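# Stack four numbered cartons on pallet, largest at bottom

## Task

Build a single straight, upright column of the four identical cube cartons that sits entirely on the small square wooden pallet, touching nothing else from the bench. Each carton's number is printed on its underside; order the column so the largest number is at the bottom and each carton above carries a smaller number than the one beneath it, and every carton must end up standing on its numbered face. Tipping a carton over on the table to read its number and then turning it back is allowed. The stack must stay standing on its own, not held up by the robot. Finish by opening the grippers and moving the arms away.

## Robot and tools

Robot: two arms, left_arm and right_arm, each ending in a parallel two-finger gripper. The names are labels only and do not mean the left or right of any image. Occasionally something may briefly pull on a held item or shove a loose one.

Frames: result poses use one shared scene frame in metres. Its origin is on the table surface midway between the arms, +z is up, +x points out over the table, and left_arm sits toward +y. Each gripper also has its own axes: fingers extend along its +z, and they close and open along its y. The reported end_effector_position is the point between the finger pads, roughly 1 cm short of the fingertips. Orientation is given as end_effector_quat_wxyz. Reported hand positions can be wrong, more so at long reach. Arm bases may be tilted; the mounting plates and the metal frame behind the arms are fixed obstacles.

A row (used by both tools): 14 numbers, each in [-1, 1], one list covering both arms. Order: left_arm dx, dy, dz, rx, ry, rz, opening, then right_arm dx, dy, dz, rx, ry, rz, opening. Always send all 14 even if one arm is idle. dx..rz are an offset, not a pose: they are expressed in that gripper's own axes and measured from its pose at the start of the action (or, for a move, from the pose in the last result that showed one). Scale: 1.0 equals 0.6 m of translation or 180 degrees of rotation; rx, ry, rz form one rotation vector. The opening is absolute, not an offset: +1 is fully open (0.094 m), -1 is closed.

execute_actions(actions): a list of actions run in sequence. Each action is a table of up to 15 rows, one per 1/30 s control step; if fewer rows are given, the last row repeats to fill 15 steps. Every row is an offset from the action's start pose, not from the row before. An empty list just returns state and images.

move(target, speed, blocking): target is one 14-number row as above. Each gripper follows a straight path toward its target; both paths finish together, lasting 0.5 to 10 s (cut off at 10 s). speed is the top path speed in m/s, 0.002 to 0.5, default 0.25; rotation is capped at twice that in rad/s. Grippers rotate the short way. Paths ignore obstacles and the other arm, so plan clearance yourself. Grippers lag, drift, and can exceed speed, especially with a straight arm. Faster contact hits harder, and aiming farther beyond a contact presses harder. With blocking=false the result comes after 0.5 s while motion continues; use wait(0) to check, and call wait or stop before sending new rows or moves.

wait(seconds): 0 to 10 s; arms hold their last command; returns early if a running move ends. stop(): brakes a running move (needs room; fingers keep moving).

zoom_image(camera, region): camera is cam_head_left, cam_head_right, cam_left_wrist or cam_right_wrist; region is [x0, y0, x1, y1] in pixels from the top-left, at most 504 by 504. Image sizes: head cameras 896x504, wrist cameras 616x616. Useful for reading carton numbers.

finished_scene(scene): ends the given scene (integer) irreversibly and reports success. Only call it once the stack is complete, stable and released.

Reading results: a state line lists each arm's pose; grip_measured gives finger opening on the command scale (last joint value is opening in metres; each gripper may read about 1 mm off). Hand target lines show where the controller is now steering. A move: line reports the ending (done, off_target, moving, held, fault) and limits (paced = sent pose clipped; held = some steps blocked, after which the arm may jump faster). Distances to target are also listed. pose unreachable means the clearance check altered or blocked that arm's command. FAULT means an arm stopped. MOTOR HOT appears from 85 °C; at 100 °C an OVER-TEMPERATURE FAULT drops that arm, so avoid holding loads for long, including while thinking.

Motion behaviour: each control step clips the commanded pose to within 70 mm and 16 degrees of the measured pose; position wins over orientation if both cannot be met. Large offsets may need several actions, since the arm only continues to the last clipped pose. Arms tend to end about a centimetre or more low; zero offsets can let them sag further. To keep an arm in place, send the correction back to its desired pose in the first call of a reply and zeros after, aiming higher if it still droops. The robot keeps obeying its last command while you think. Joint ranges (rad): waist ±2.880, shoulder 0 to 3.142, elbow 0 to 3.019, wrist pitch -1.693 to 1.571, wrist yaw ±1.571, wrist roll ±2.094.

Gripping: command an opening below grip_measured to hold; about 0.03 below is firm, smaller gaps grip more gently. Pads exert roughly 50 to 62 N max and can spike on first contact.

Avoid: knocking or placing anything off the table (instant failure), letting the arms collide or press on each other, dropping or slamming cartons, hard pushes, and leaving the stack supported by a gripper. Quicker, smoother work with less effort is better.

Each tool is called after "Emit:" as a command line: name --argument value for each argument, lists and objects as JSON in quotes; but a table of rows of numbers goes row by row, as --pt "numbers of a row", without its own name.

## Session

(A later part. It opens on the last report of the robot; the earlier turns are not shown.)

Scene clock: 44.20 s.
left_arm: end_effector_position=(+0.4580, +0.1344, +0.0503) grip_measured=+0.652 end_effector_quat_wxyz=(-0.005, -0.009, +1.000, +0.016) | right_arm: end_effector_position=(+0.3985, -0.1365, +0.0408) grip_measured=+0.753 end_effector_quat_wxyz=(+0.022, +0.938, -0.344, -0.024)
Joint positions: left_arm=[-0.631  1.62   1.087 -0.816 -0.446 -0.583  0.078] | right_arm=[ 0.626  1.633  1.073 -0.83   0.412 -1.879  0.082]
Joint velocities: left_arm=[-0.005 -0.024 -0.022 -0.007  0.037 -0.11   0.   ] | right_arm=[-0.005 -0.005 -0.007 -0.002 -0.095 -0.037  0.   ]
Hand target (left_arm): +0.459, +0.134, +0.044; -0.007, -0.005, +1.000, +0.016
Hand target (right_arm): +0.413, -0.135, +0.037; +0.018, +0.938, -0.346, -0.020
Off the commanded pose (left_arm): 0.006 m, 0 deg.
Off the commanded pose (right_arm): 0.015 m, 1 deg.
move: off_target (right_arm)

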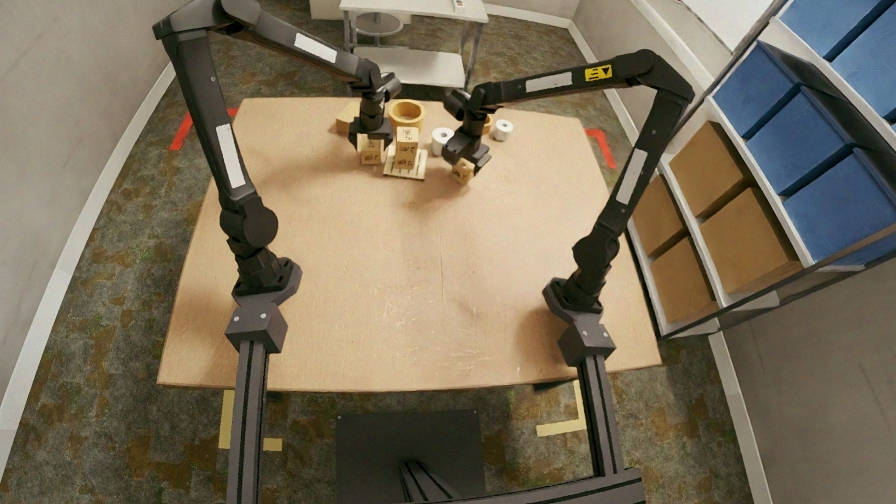

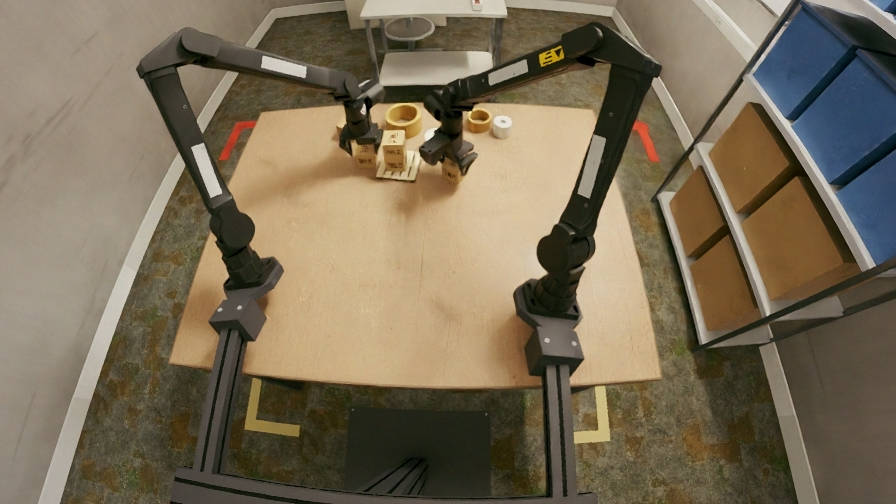

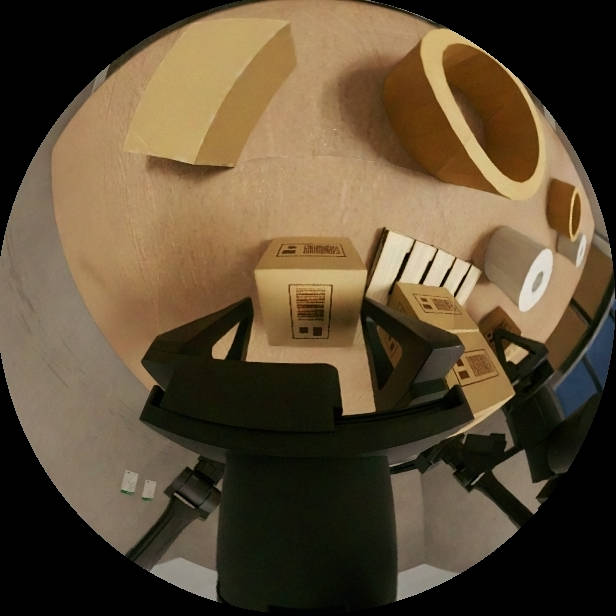

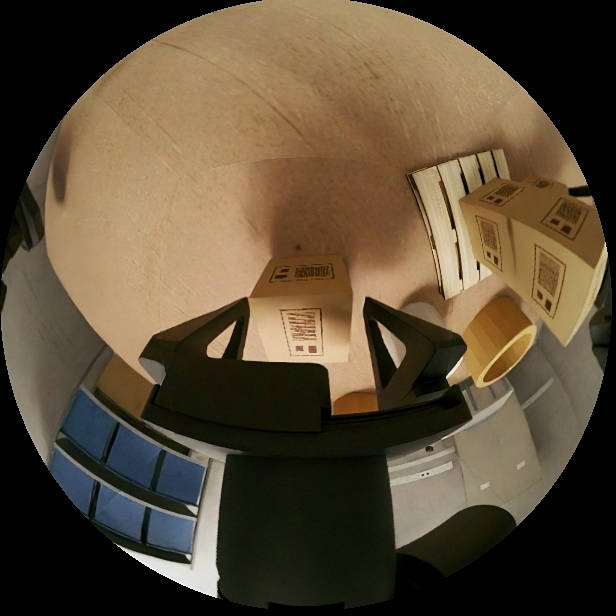

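Emit:
execute_actions --actions '[[[0,0.003,0.02,0,0,0,0.65,0,0,0.012,0,0,0,0.75]],[[0,0,0,0,0,0,0.18,0,0,0,0,0,0,0.18]]]'

Emit:
move --target '[0,0.03,-0.15,0,0,0,0.18,0,0,-0.15,0,0,0,0.18]'

Emit:
move --target '[0.4,0.08,-0.17,0,0,0.5,0.18,-0.16,0.27,-0.17,0,0,0.27,0.18]' --speed 0.4

Emit:
move --target '[0,0,0,0,-0.38,0,0.18,0,0,0,0,-0.38,0,0.18]' --speed 0.4

Scene clock: 45.63 s.
left_arm: end_effector_position=(+0.4578, +0.1358, +0.0465) grip_measured=+0.222 end_effector_quat_wxyz=(-0.001, -0.012, +1.000, +0.015) | right_arm: end_effector_position=(+0.4007, -0.1351, +0.0407) grip_measured=+0.216 end_effector_quat_wxyz=(+0.018, +0.938, -0.346, -0.021)
Joint positions: left_arm=[-0.626  1.62   1.076 -0.794 -0.445 -0.58   0.057] | right_arm=[ 0.626  1.633  1.073 -0.819  0.412 -1.879  0.057]
Joint velocities: left_arm=[-0.005  0.005  0.002 -0.022 -0.081 -0.037 -0.   ] | right_arm=[-0.024 -0.005 -0.027 -0.012 -0.037 -0.037 -0.001]
Hand target (left_arm): +0.458, +0.136, +0.047; -0.001, -0.012, +1.000, +0.015
Hand target (right_arm): +0.401, -0.135, +0.041; +0.018, +0.938, -0.346, -0.021
Off the commanded pose (left_arm): 0.000 m, 0 deg.
Off the commanded pose (right_arm): 0.000 m, 0 deg.

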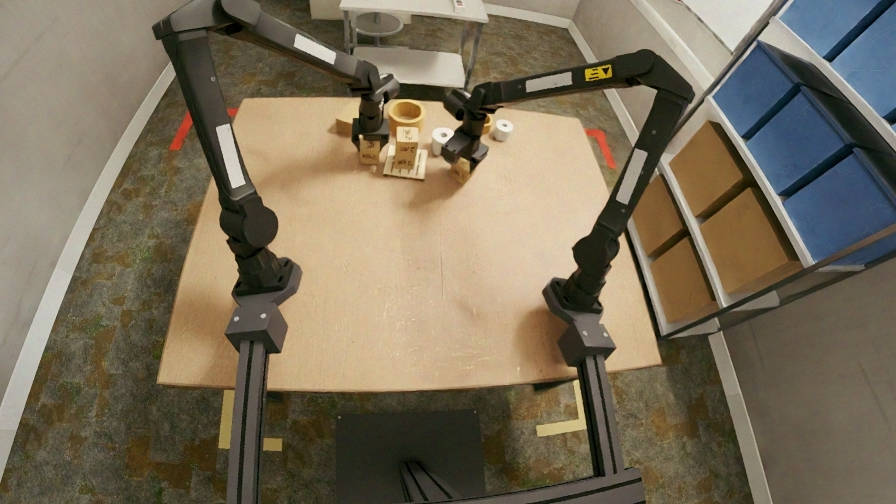

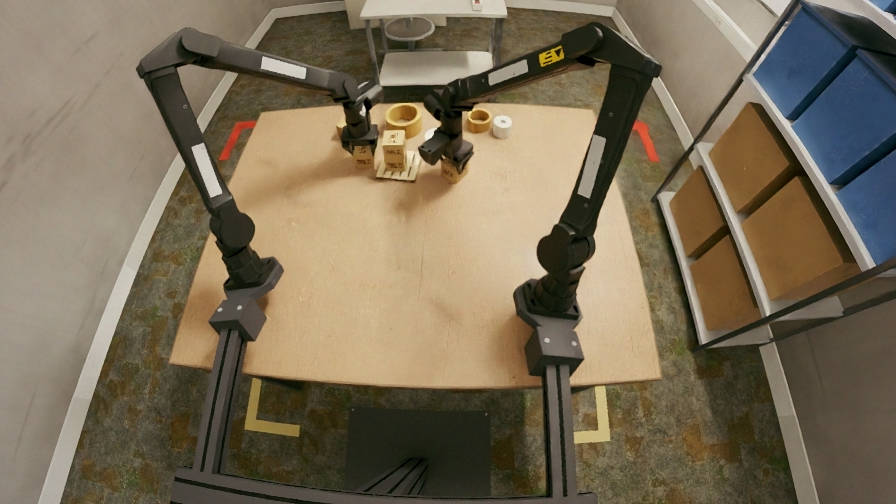

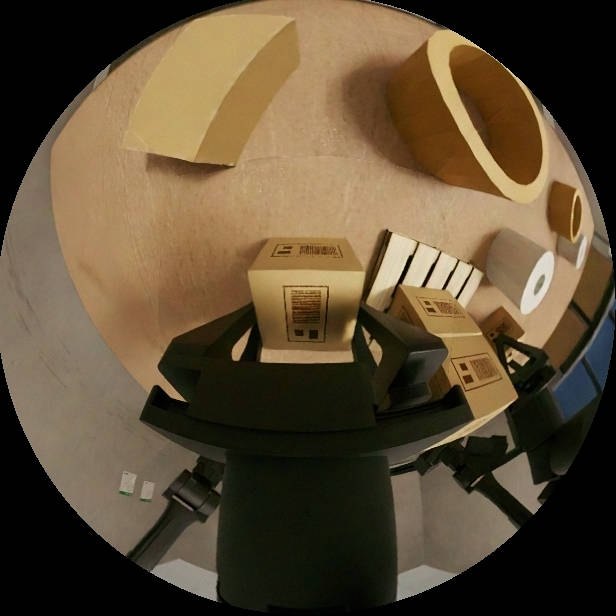

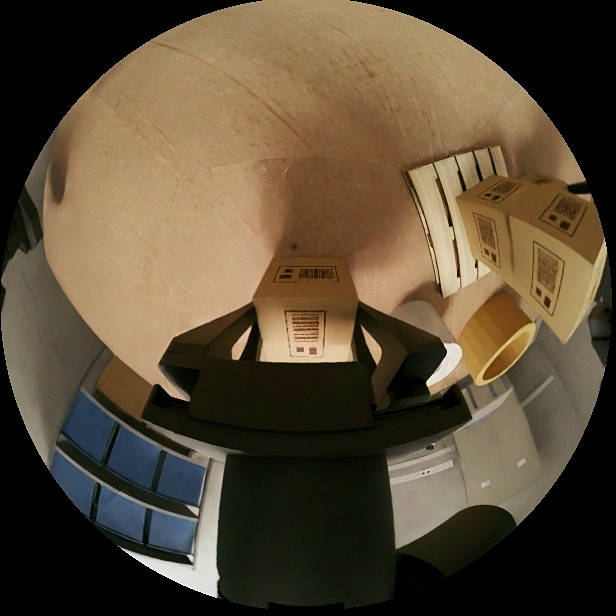

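Scene clock: 46.50 s.
left_arm: end_effector_position=(+0.4473, +0.1565, +0.1272) grip_measured=+0.222 end_effector_quat_wxyz=(-0.010, -0.004, +1.000, +0.020) | right_arm: end_effector_position=(+0.3906, -0.1382, +0.1177) grip_measured=+0.216 end_effector_quat_wxyz=(+0.031, +0.942, -0.334, -0.030)
Joint positions: left_arm=[-0.678  1.457  1.099 -1.027 -0.455 -0.63   0.057] | right_arm=[ 0.705  1.513  1.124 -1.059  0.426 -1.805  0.057]
Joint velocities: left_arm=[ 0.005  0.005  0.007  0.007  0.022 -0.066  0.001] | right_arm=[ 0.005 -0.005 -0.007 -0.002  0.022  0.007 -0.001]
Hand target (left_arm): +0.457, +0.152, +0.137; -0.001, -0.012, +1.000, +0.015
Hand target (right_arm): +0.404, -0.133, +0.130; +0.019, +0.938, -0.346, -0.021
Off the commanded pose (left_arm): 0.015 m, 2 deg.
Off the commanded pose (right_arm): 0.020 m, 2 deg.
move: off_target (left_arm, right_arm)

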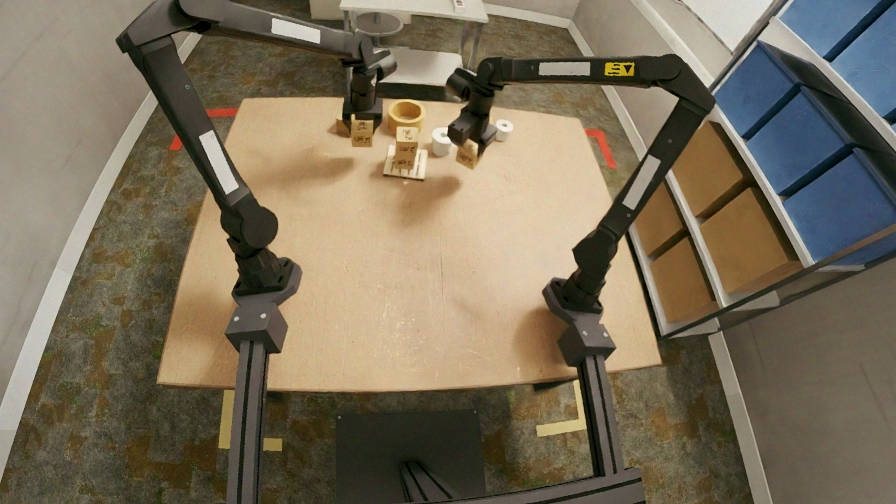

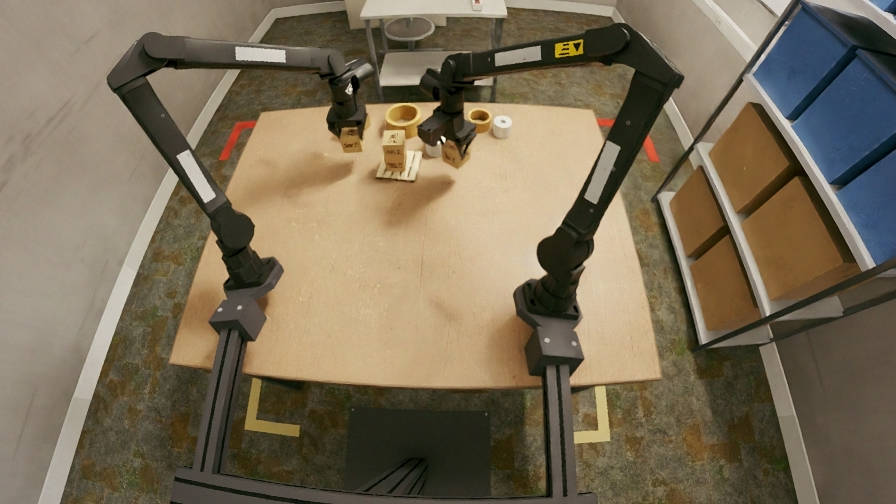

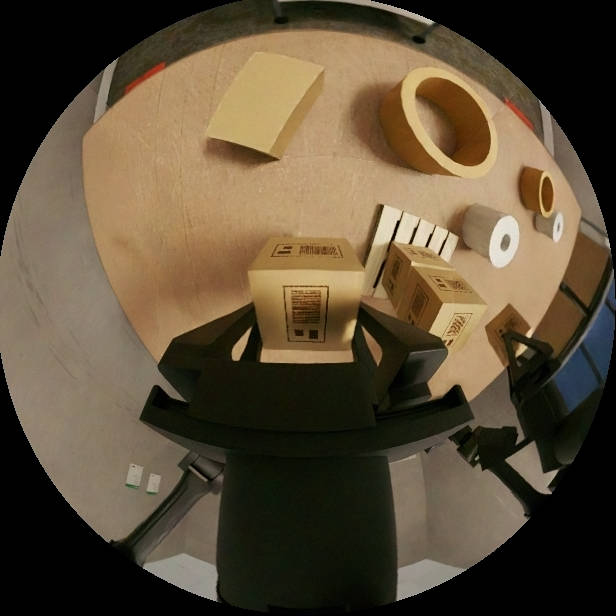

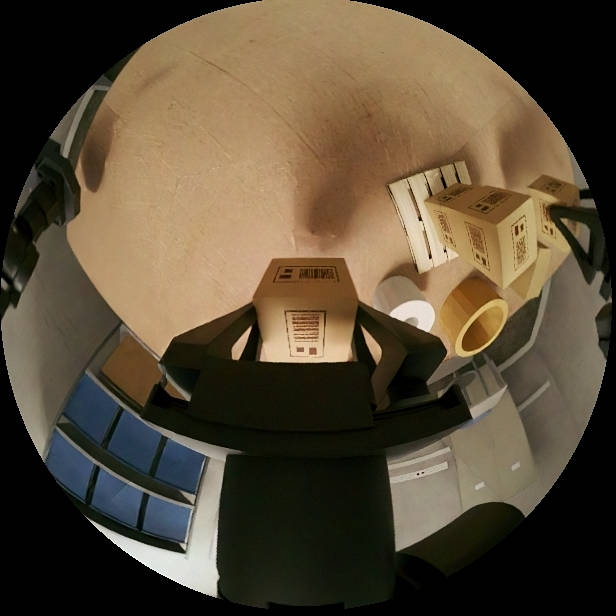

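Scene clock: 49.13 s.
left_arm: end_effector_position=(+0.2091, +0.1980, +0.2307) grip_measured=+0.222 end_effector_quat_wxyz=(-0.024, +0.700, +0.714, +0.014) | right_arm: end_effector_position=(+0.2246, -0.1960, +0.2298) grip_measured=+0.217 end_effector_quat_wxyz=(+0.045, +0.723, -0.689, -0.012)
Joint positions: left_arm=[-1.298  1.021  0.732 -1.43  -0.481  0.227  0.057] | right_arm=[ 1.061  1.063  0.841 -1.402  0.442 -0.566  0.057]
Joint velocities: left_arm=[-0.024 -0.005 -0.002  0.007  0.037 -0.051  0.002] | right_arm=[ 0.005 -0.005 -0.012  0.002  0.037  0.037 -0.   ]
Hand target (left_arm): +0.210, +0.199, +0.235; -0.020, +0.704, +0.710, +0.010
Hand target (right_arm): +0.221, -0.199, +0.231; +0.044, +0.721, -0.692, -0.011
Off the commanded pose (left_arm): 0.005 m, 1 deg.
Off the commanded pose (right_arm): 0.007 m, 1 deg.
move: done

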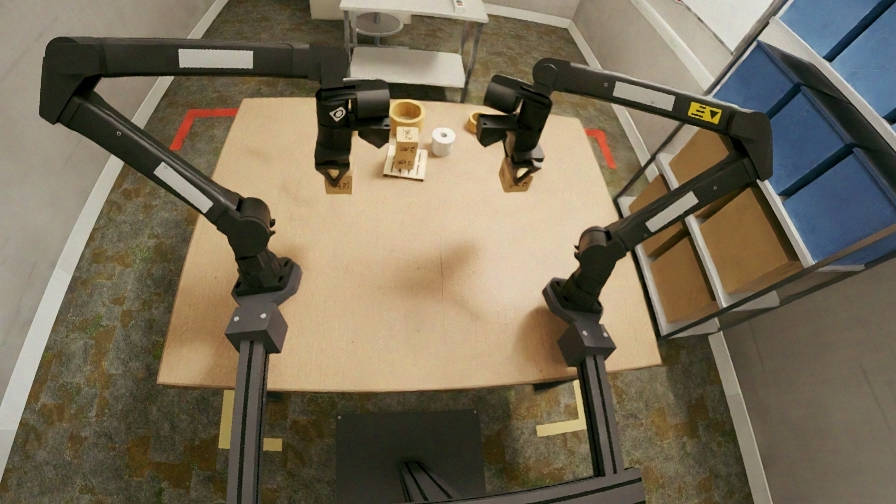

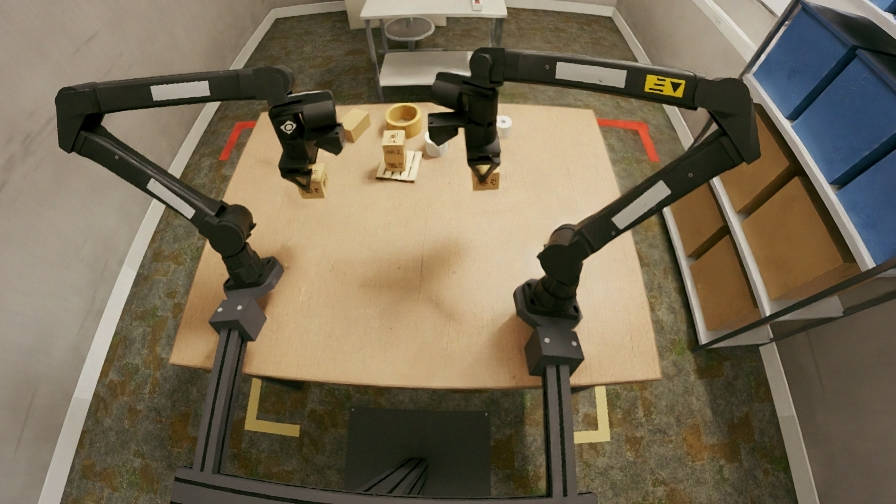

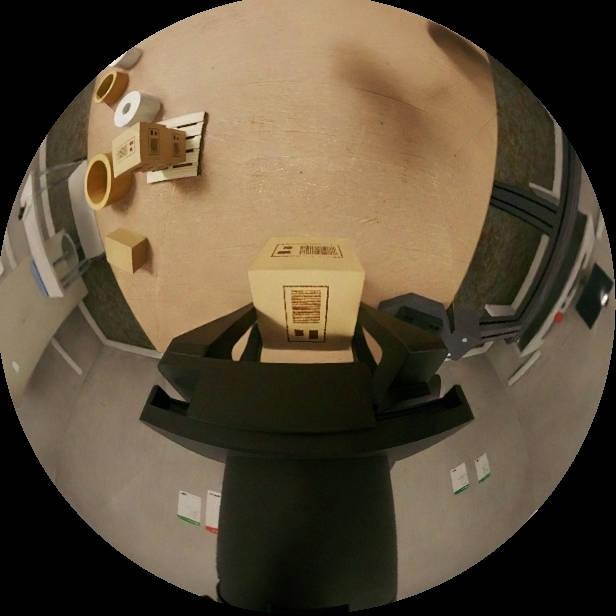

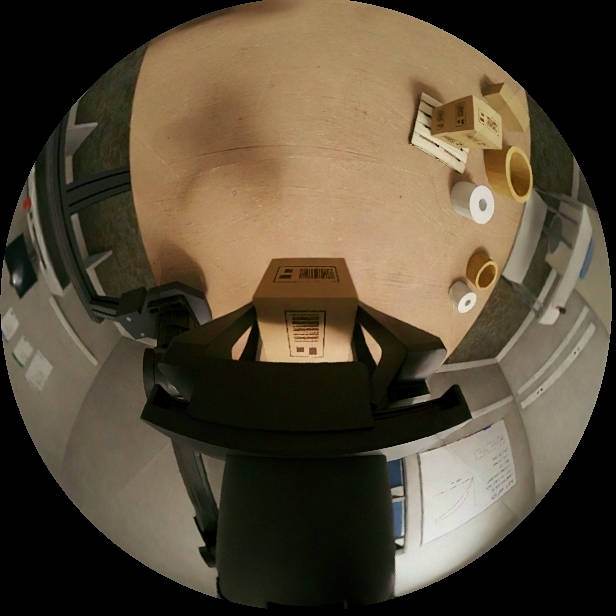

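Scene clock: 51.30 s.
left_arm: end_effector_position=(+0.2029, +0.1982, +0.2263) grip_measured=+0.222 end_effector_quat_wxyz=(+0.370, +0.580, +0.612, -0.390) | right_arm: end_effector_position=(+0.2251, -0.1934, +0.2372) grip_measured=+0.217 end_effector_quat_wxyz=(-0.358, +0.587, -0.593, -0.419)
Joint positions: left_arm=[-0.439  0.263  0.278 -0.837  0.696  1.083  0.057] | right_arm=[ 0.308  0.649  0.479 -0.848 -0.833 -1.302  0.057]
Joint velocities: left_arm=[-0.015 -0.005  0.007 -0.002  0.022  0.007 -0.001] | right_arm=[-0.005 -0.005  0.002 -0.007 -0.007 -0.125 -0.   ]
Hand target (left_arm): +0.208, +0.198, +0.230; +0.380, +0.583, +0.605, -0.386
Hand target (right_arm): +0.225, -0.193, +0.232; -0.358, +0.589, -0.591, -0.419
Off the commanded pose (left_arm): 0.008 m, 2 deg.
Off the commanded pose (right_arm): 0.008 m, 1 deg.
move: done

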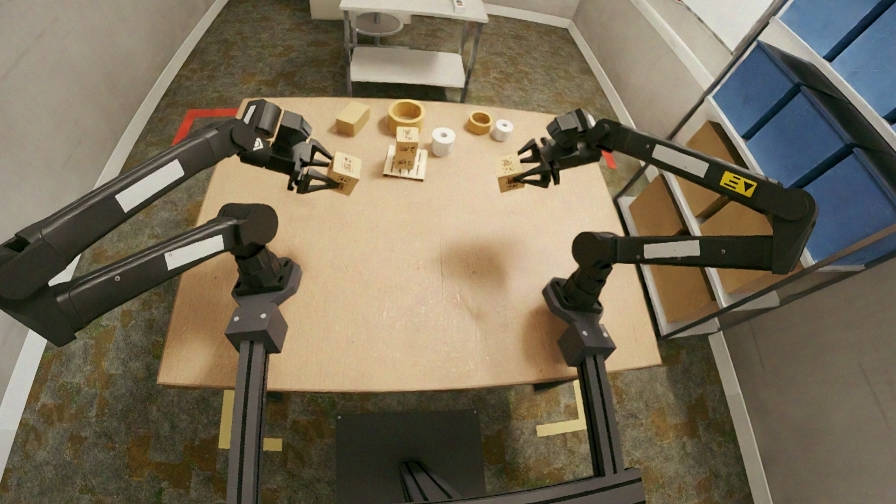

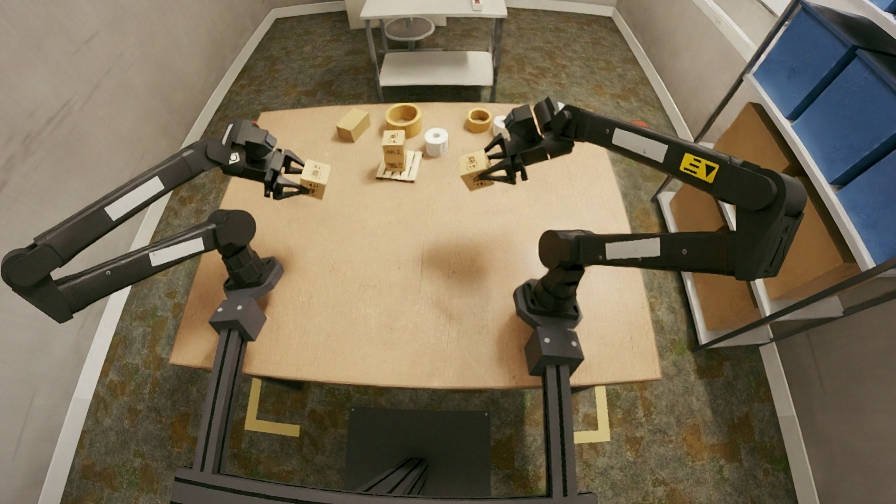

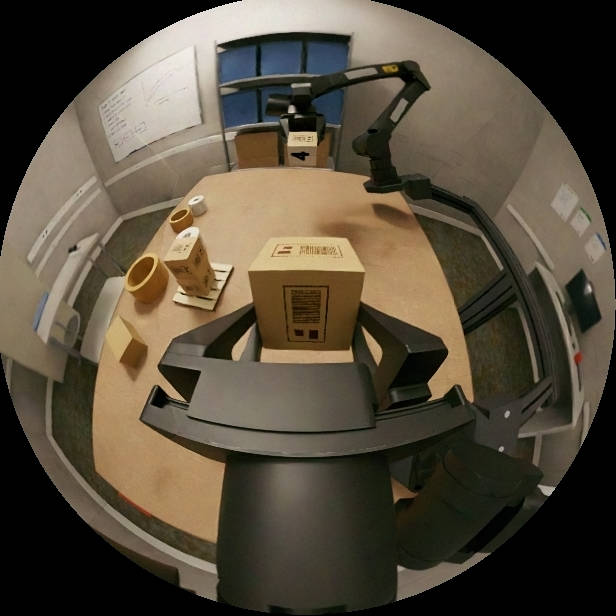

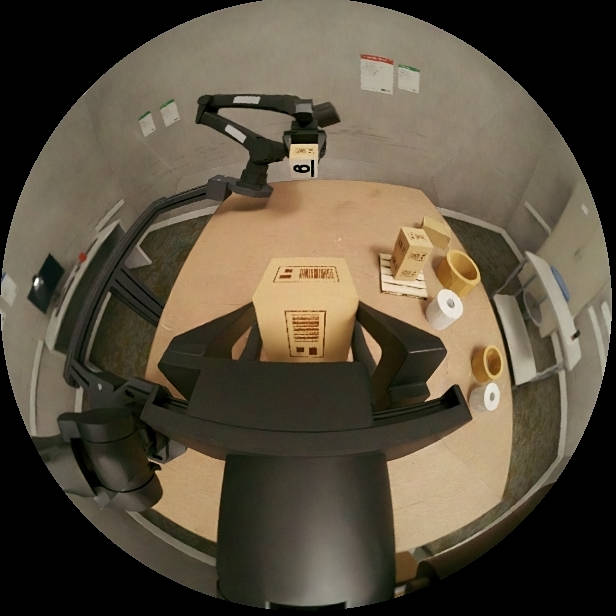

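Emit:
zoom_image --camera "cam_right_wrist" --region '[275,135,335,190]'

Emit:
move --target '[0,0,0,0,0.36,0,0.18,0,0,0,0,0.36,0,0.18]' --speed 0.4

Region (275, 135, 335, 190) of cam_right_wrist's 616x616 image, scaled by 8.400, with more detail than that image has; it fills the top 462 rows of this view, and the rest is white.

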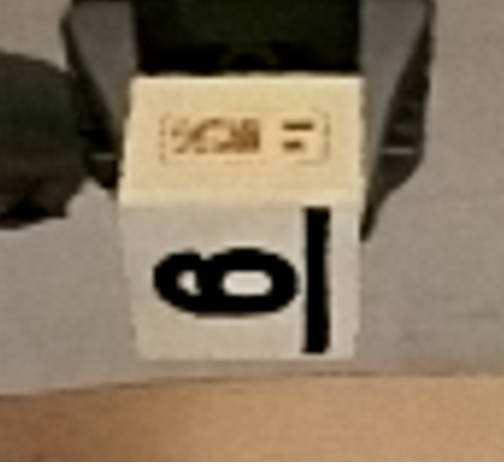

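Scene clock: 53.63 s.
left_arm: end_effector_position=(+0.1937, +0.2094, +0.2111) grip_measured=+0.222 end_effector_quat_wxyz=(-0.030, +0.707, +0.707, -0.007) | right_arm: end_effector_position=(+0.2097, -0.2077, +0.2184) grip_measured=+0.217 end_effector_quat_wxyz=(+0.043, +0.729, -0.683, -0.034)
Joint positions: left_arm=[-1.274  0.974  0.655 -1.379 -0.442  0.279  0.057] | right_arm=[ 1.036  1.006  0.776 -1.368  0.403 -0.619  0.057]
Joint velocities: left_arm=[-0.015  0.005 -0.007  0.002 -0.051 -0.007  0.   ] | right_arm=[-0.005 -0.005 -0.017 -0.002  0.007  0.007 -0.001]
Hand target (left_arm): +0.203, +0.199, +0.227; -0.013, +0.699, +0.715, -0.013
Hand target (right_arm): +0.224, -0.197, +0.235; +0.023, +0.721, -0.692, -0.037
Off the commanded pose (left_arm): 0.021 m, 3 deg.
Off the commanded pose (right_arm): 0.028 m, 4 deg.
move: off_target (left_arm, right_arm)

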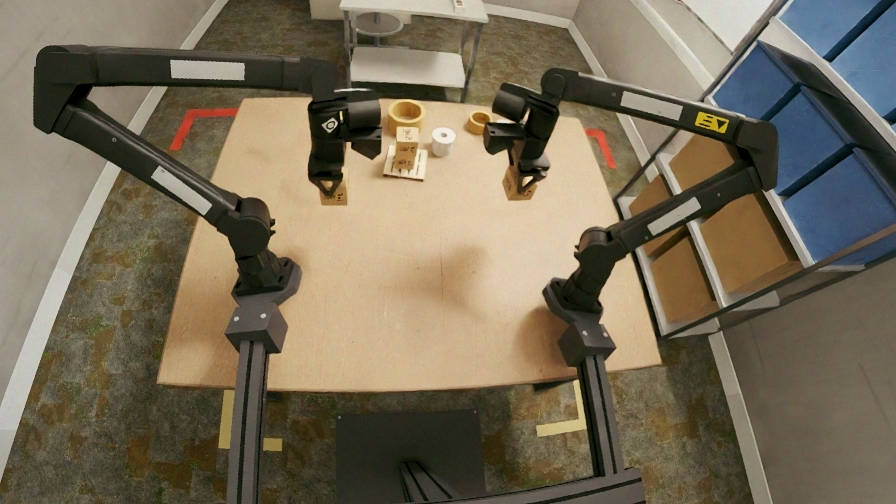

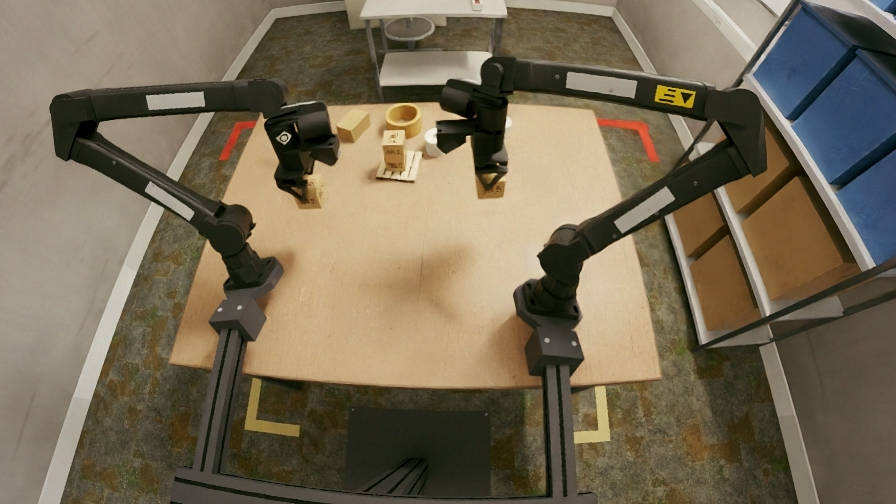

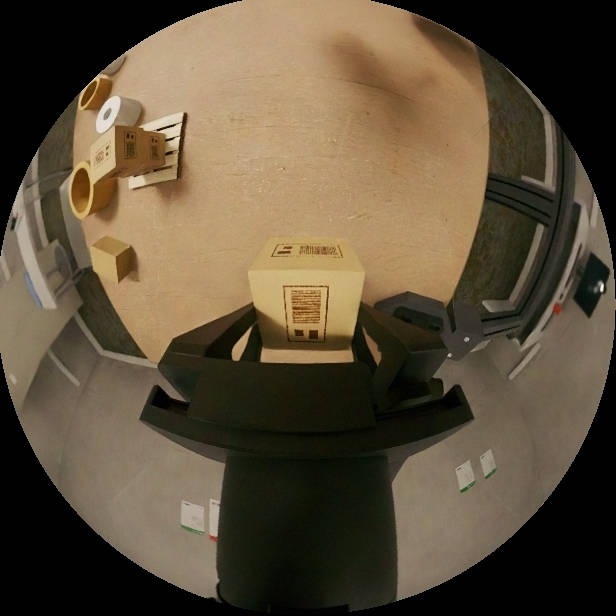

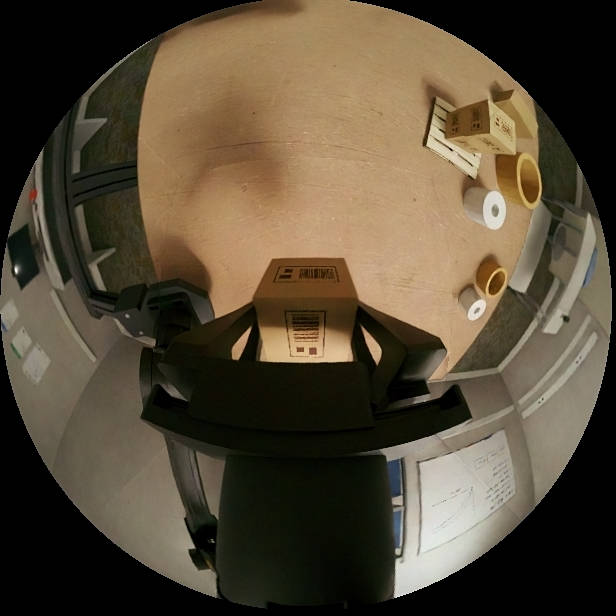

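Emit:
move --target '[-0.3,0.42,-0.03,-0.03,-0.01,0,0.18,0,-0.3,-0.1,0.04,0,-0.02,0.18]' --speed 0.3

Scene clock: 55.43 s.
left_arm: end_effector_position=(+0.4336, +0.0342, +0.2021) grip_measured=+0.222 end_effector_quat_wxyz=(+0.004, +0.707, +0.707, +0.014) | right_arm: end_effector_position=(+0.3755, -0.1998, +0.2543) grip_measured=+0.217 end_effector_quat_wxyz=(+0.005, +0.753, -0.658, +0.004)
Joint positions: left_arm=[-0.955  1.6    1.354 -1.224 -0.507  0.666  0.057] | right_arm=[ 0.776  1.197  1.153 -1.353  0.463 -1.008  0.057]
Joint velocities: left_arm=[-0.005 -0.005  0.007  0.012 -0.095  0.051 -0.001] | right_arm=[ 0.024 -0.005 -0.007 -0.002  0.022 -0.022  0.   ]
Hand target (left_arm): +0.445, +0.030, +0.210; +0.013, +0.707, +0.707, +0.014
Hand target (right_arm): +0.394, -0.195, +0.262; -0.007, +0.751, -0.660, +0.006
Off the commanded pose (left_arm): 0.016 m, 1 deg.
Off the commanded pose (right_arm): 0.020 m, 1 deg.
move: off_target (left_arm, right_arm)

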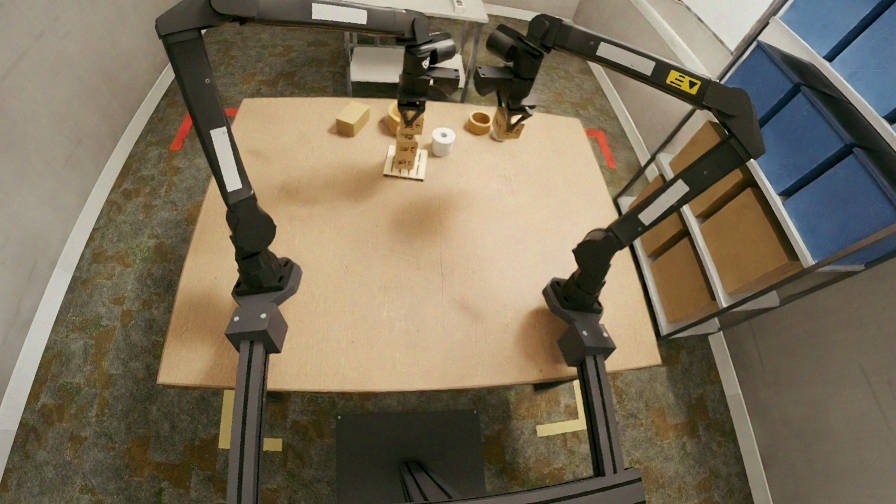

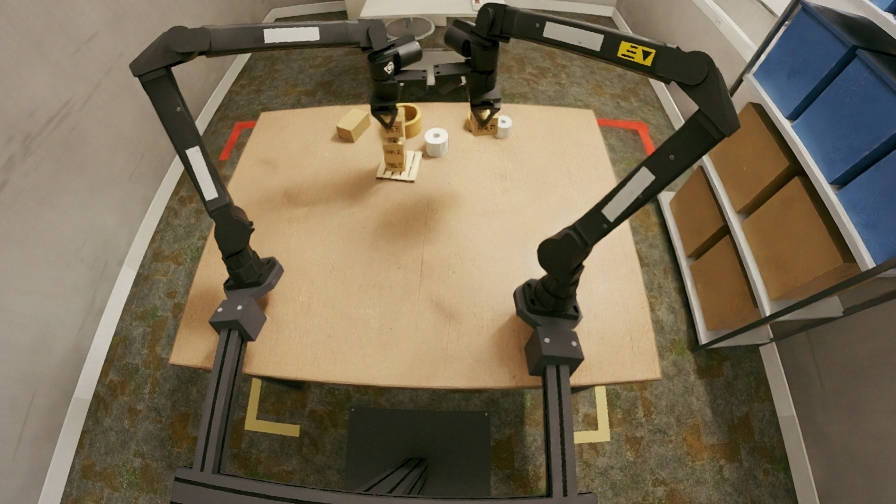

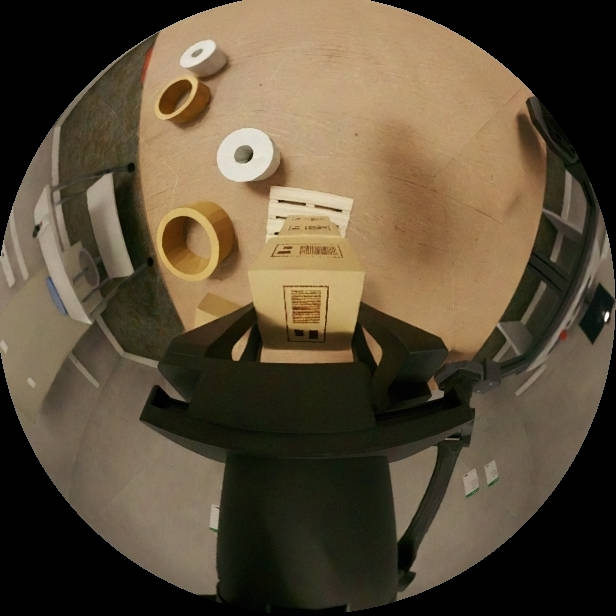

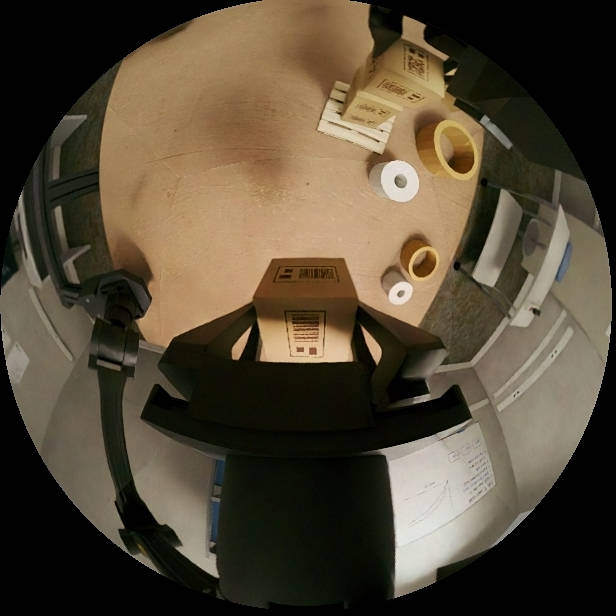

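Emit:
move --target '[0.012,0,0.033,0,0,0,0.18,0.04,0,-0.03,0,0,0.045,0.18]' --speed 0.05

Emit:
zoom_image --camera "cam_head_left" --region '[350,90,470,190]'

Emit:
zoom_image --camera "cam_left_wrist" --region '[230,170,390,320]'

Scene clock: 57.37 s.
left_arm: end_effector_position=(+0.4293, +0.0416, +0.1822) grip_measured=+0.222 end_effector_quat_wxyz=(-0.001, +0.708, +0.706, +0.015) | right_arm: end_effector_position=(+0.3707, -0.2154, +0.2607) grip_measured=+0.217 end_effector_quat_wxyz=(+0.017, +0.720, -0.694, +0.002)
Joint positions: left_arm=[-0.934  1.6    1.305 -1.176 -0.507  0.686  0.057] | right_arm=[ 0.76   1.171  1.153 -1.398  0.459 -0.917  0.057]
Joint velocities: left_arm=[ 0.005 -0.005 -0.007  0.002  0.066 -0.051  0.   ] | right_arm=[-0.005 -0.005  0.027 -0.007 -0.007 -0.066  0.001]
Hand target (left_arm): +0.434, +0.042, +0.182; +0.004, +0.707, +0.707, +0.014
Hand target (right_arm): +0.378, -0.223, +0.273; +0.004, +0.705, -0.709, +0.004
Off the commanded pose (left_arm): 0.005 m, 1 deg.
Off the commanded pose (right_arm): 0.016 m, 3 deg.
move: off_target (right_arm)

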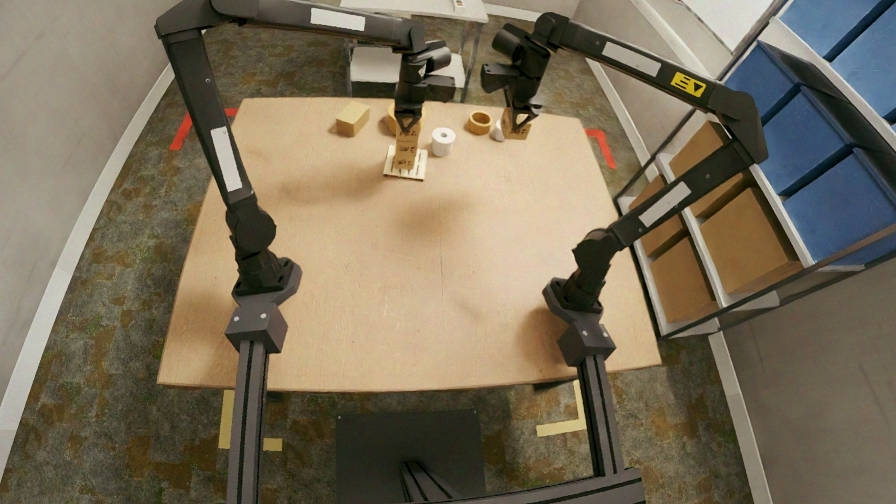

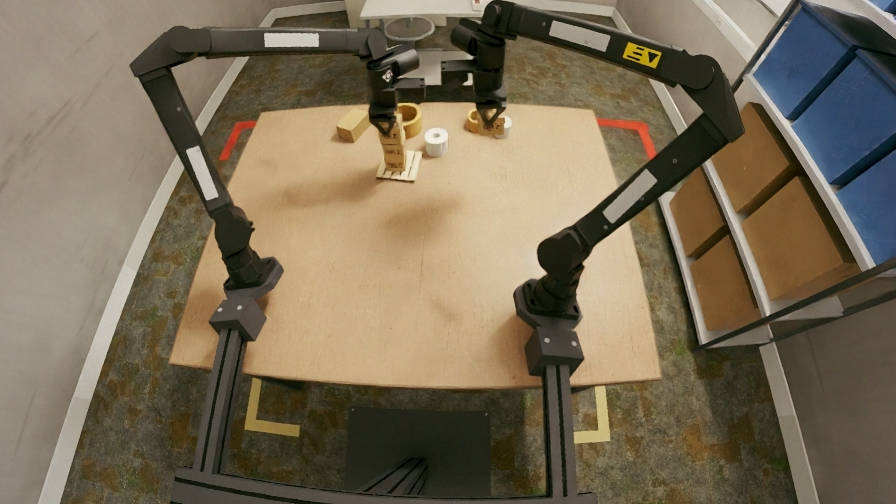

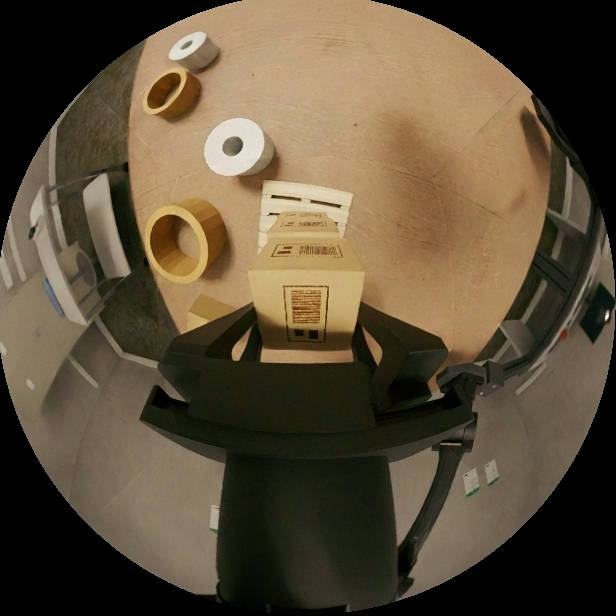

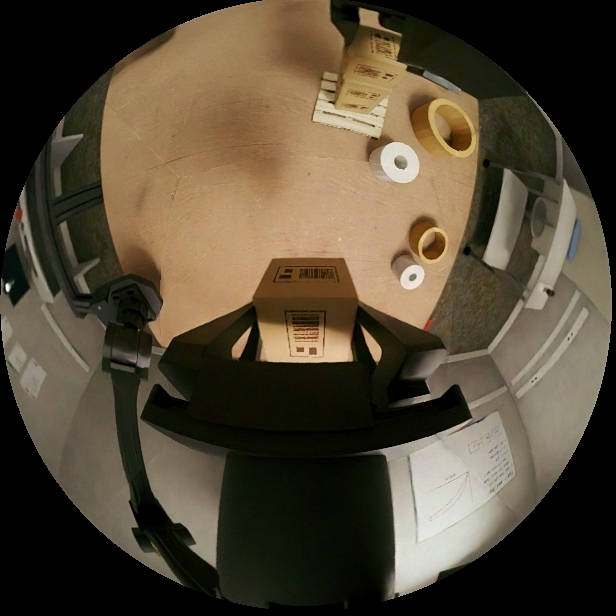

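Region (350, 90, 470, 190) of cam_head_left's 896x504 image, scaled by 4.200, with more detail than that image has.

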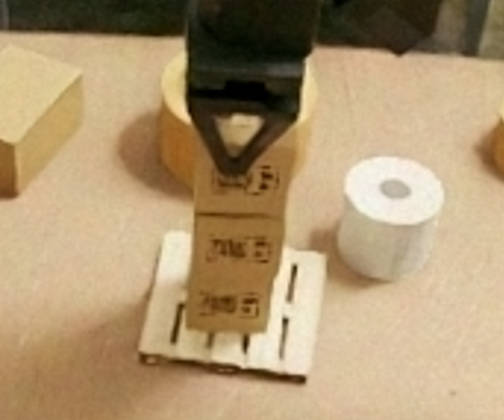

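Region (230, 170, 390, 320) of cam_left_wrist's 616x616 image, scaled by 3.150, with more detail than that image has; it fills the top 472 rows of this view, and the rest is white.

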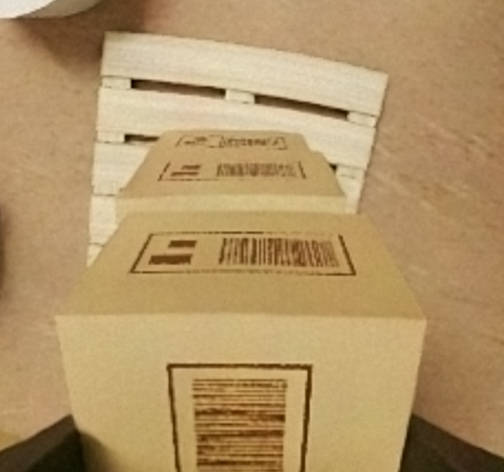

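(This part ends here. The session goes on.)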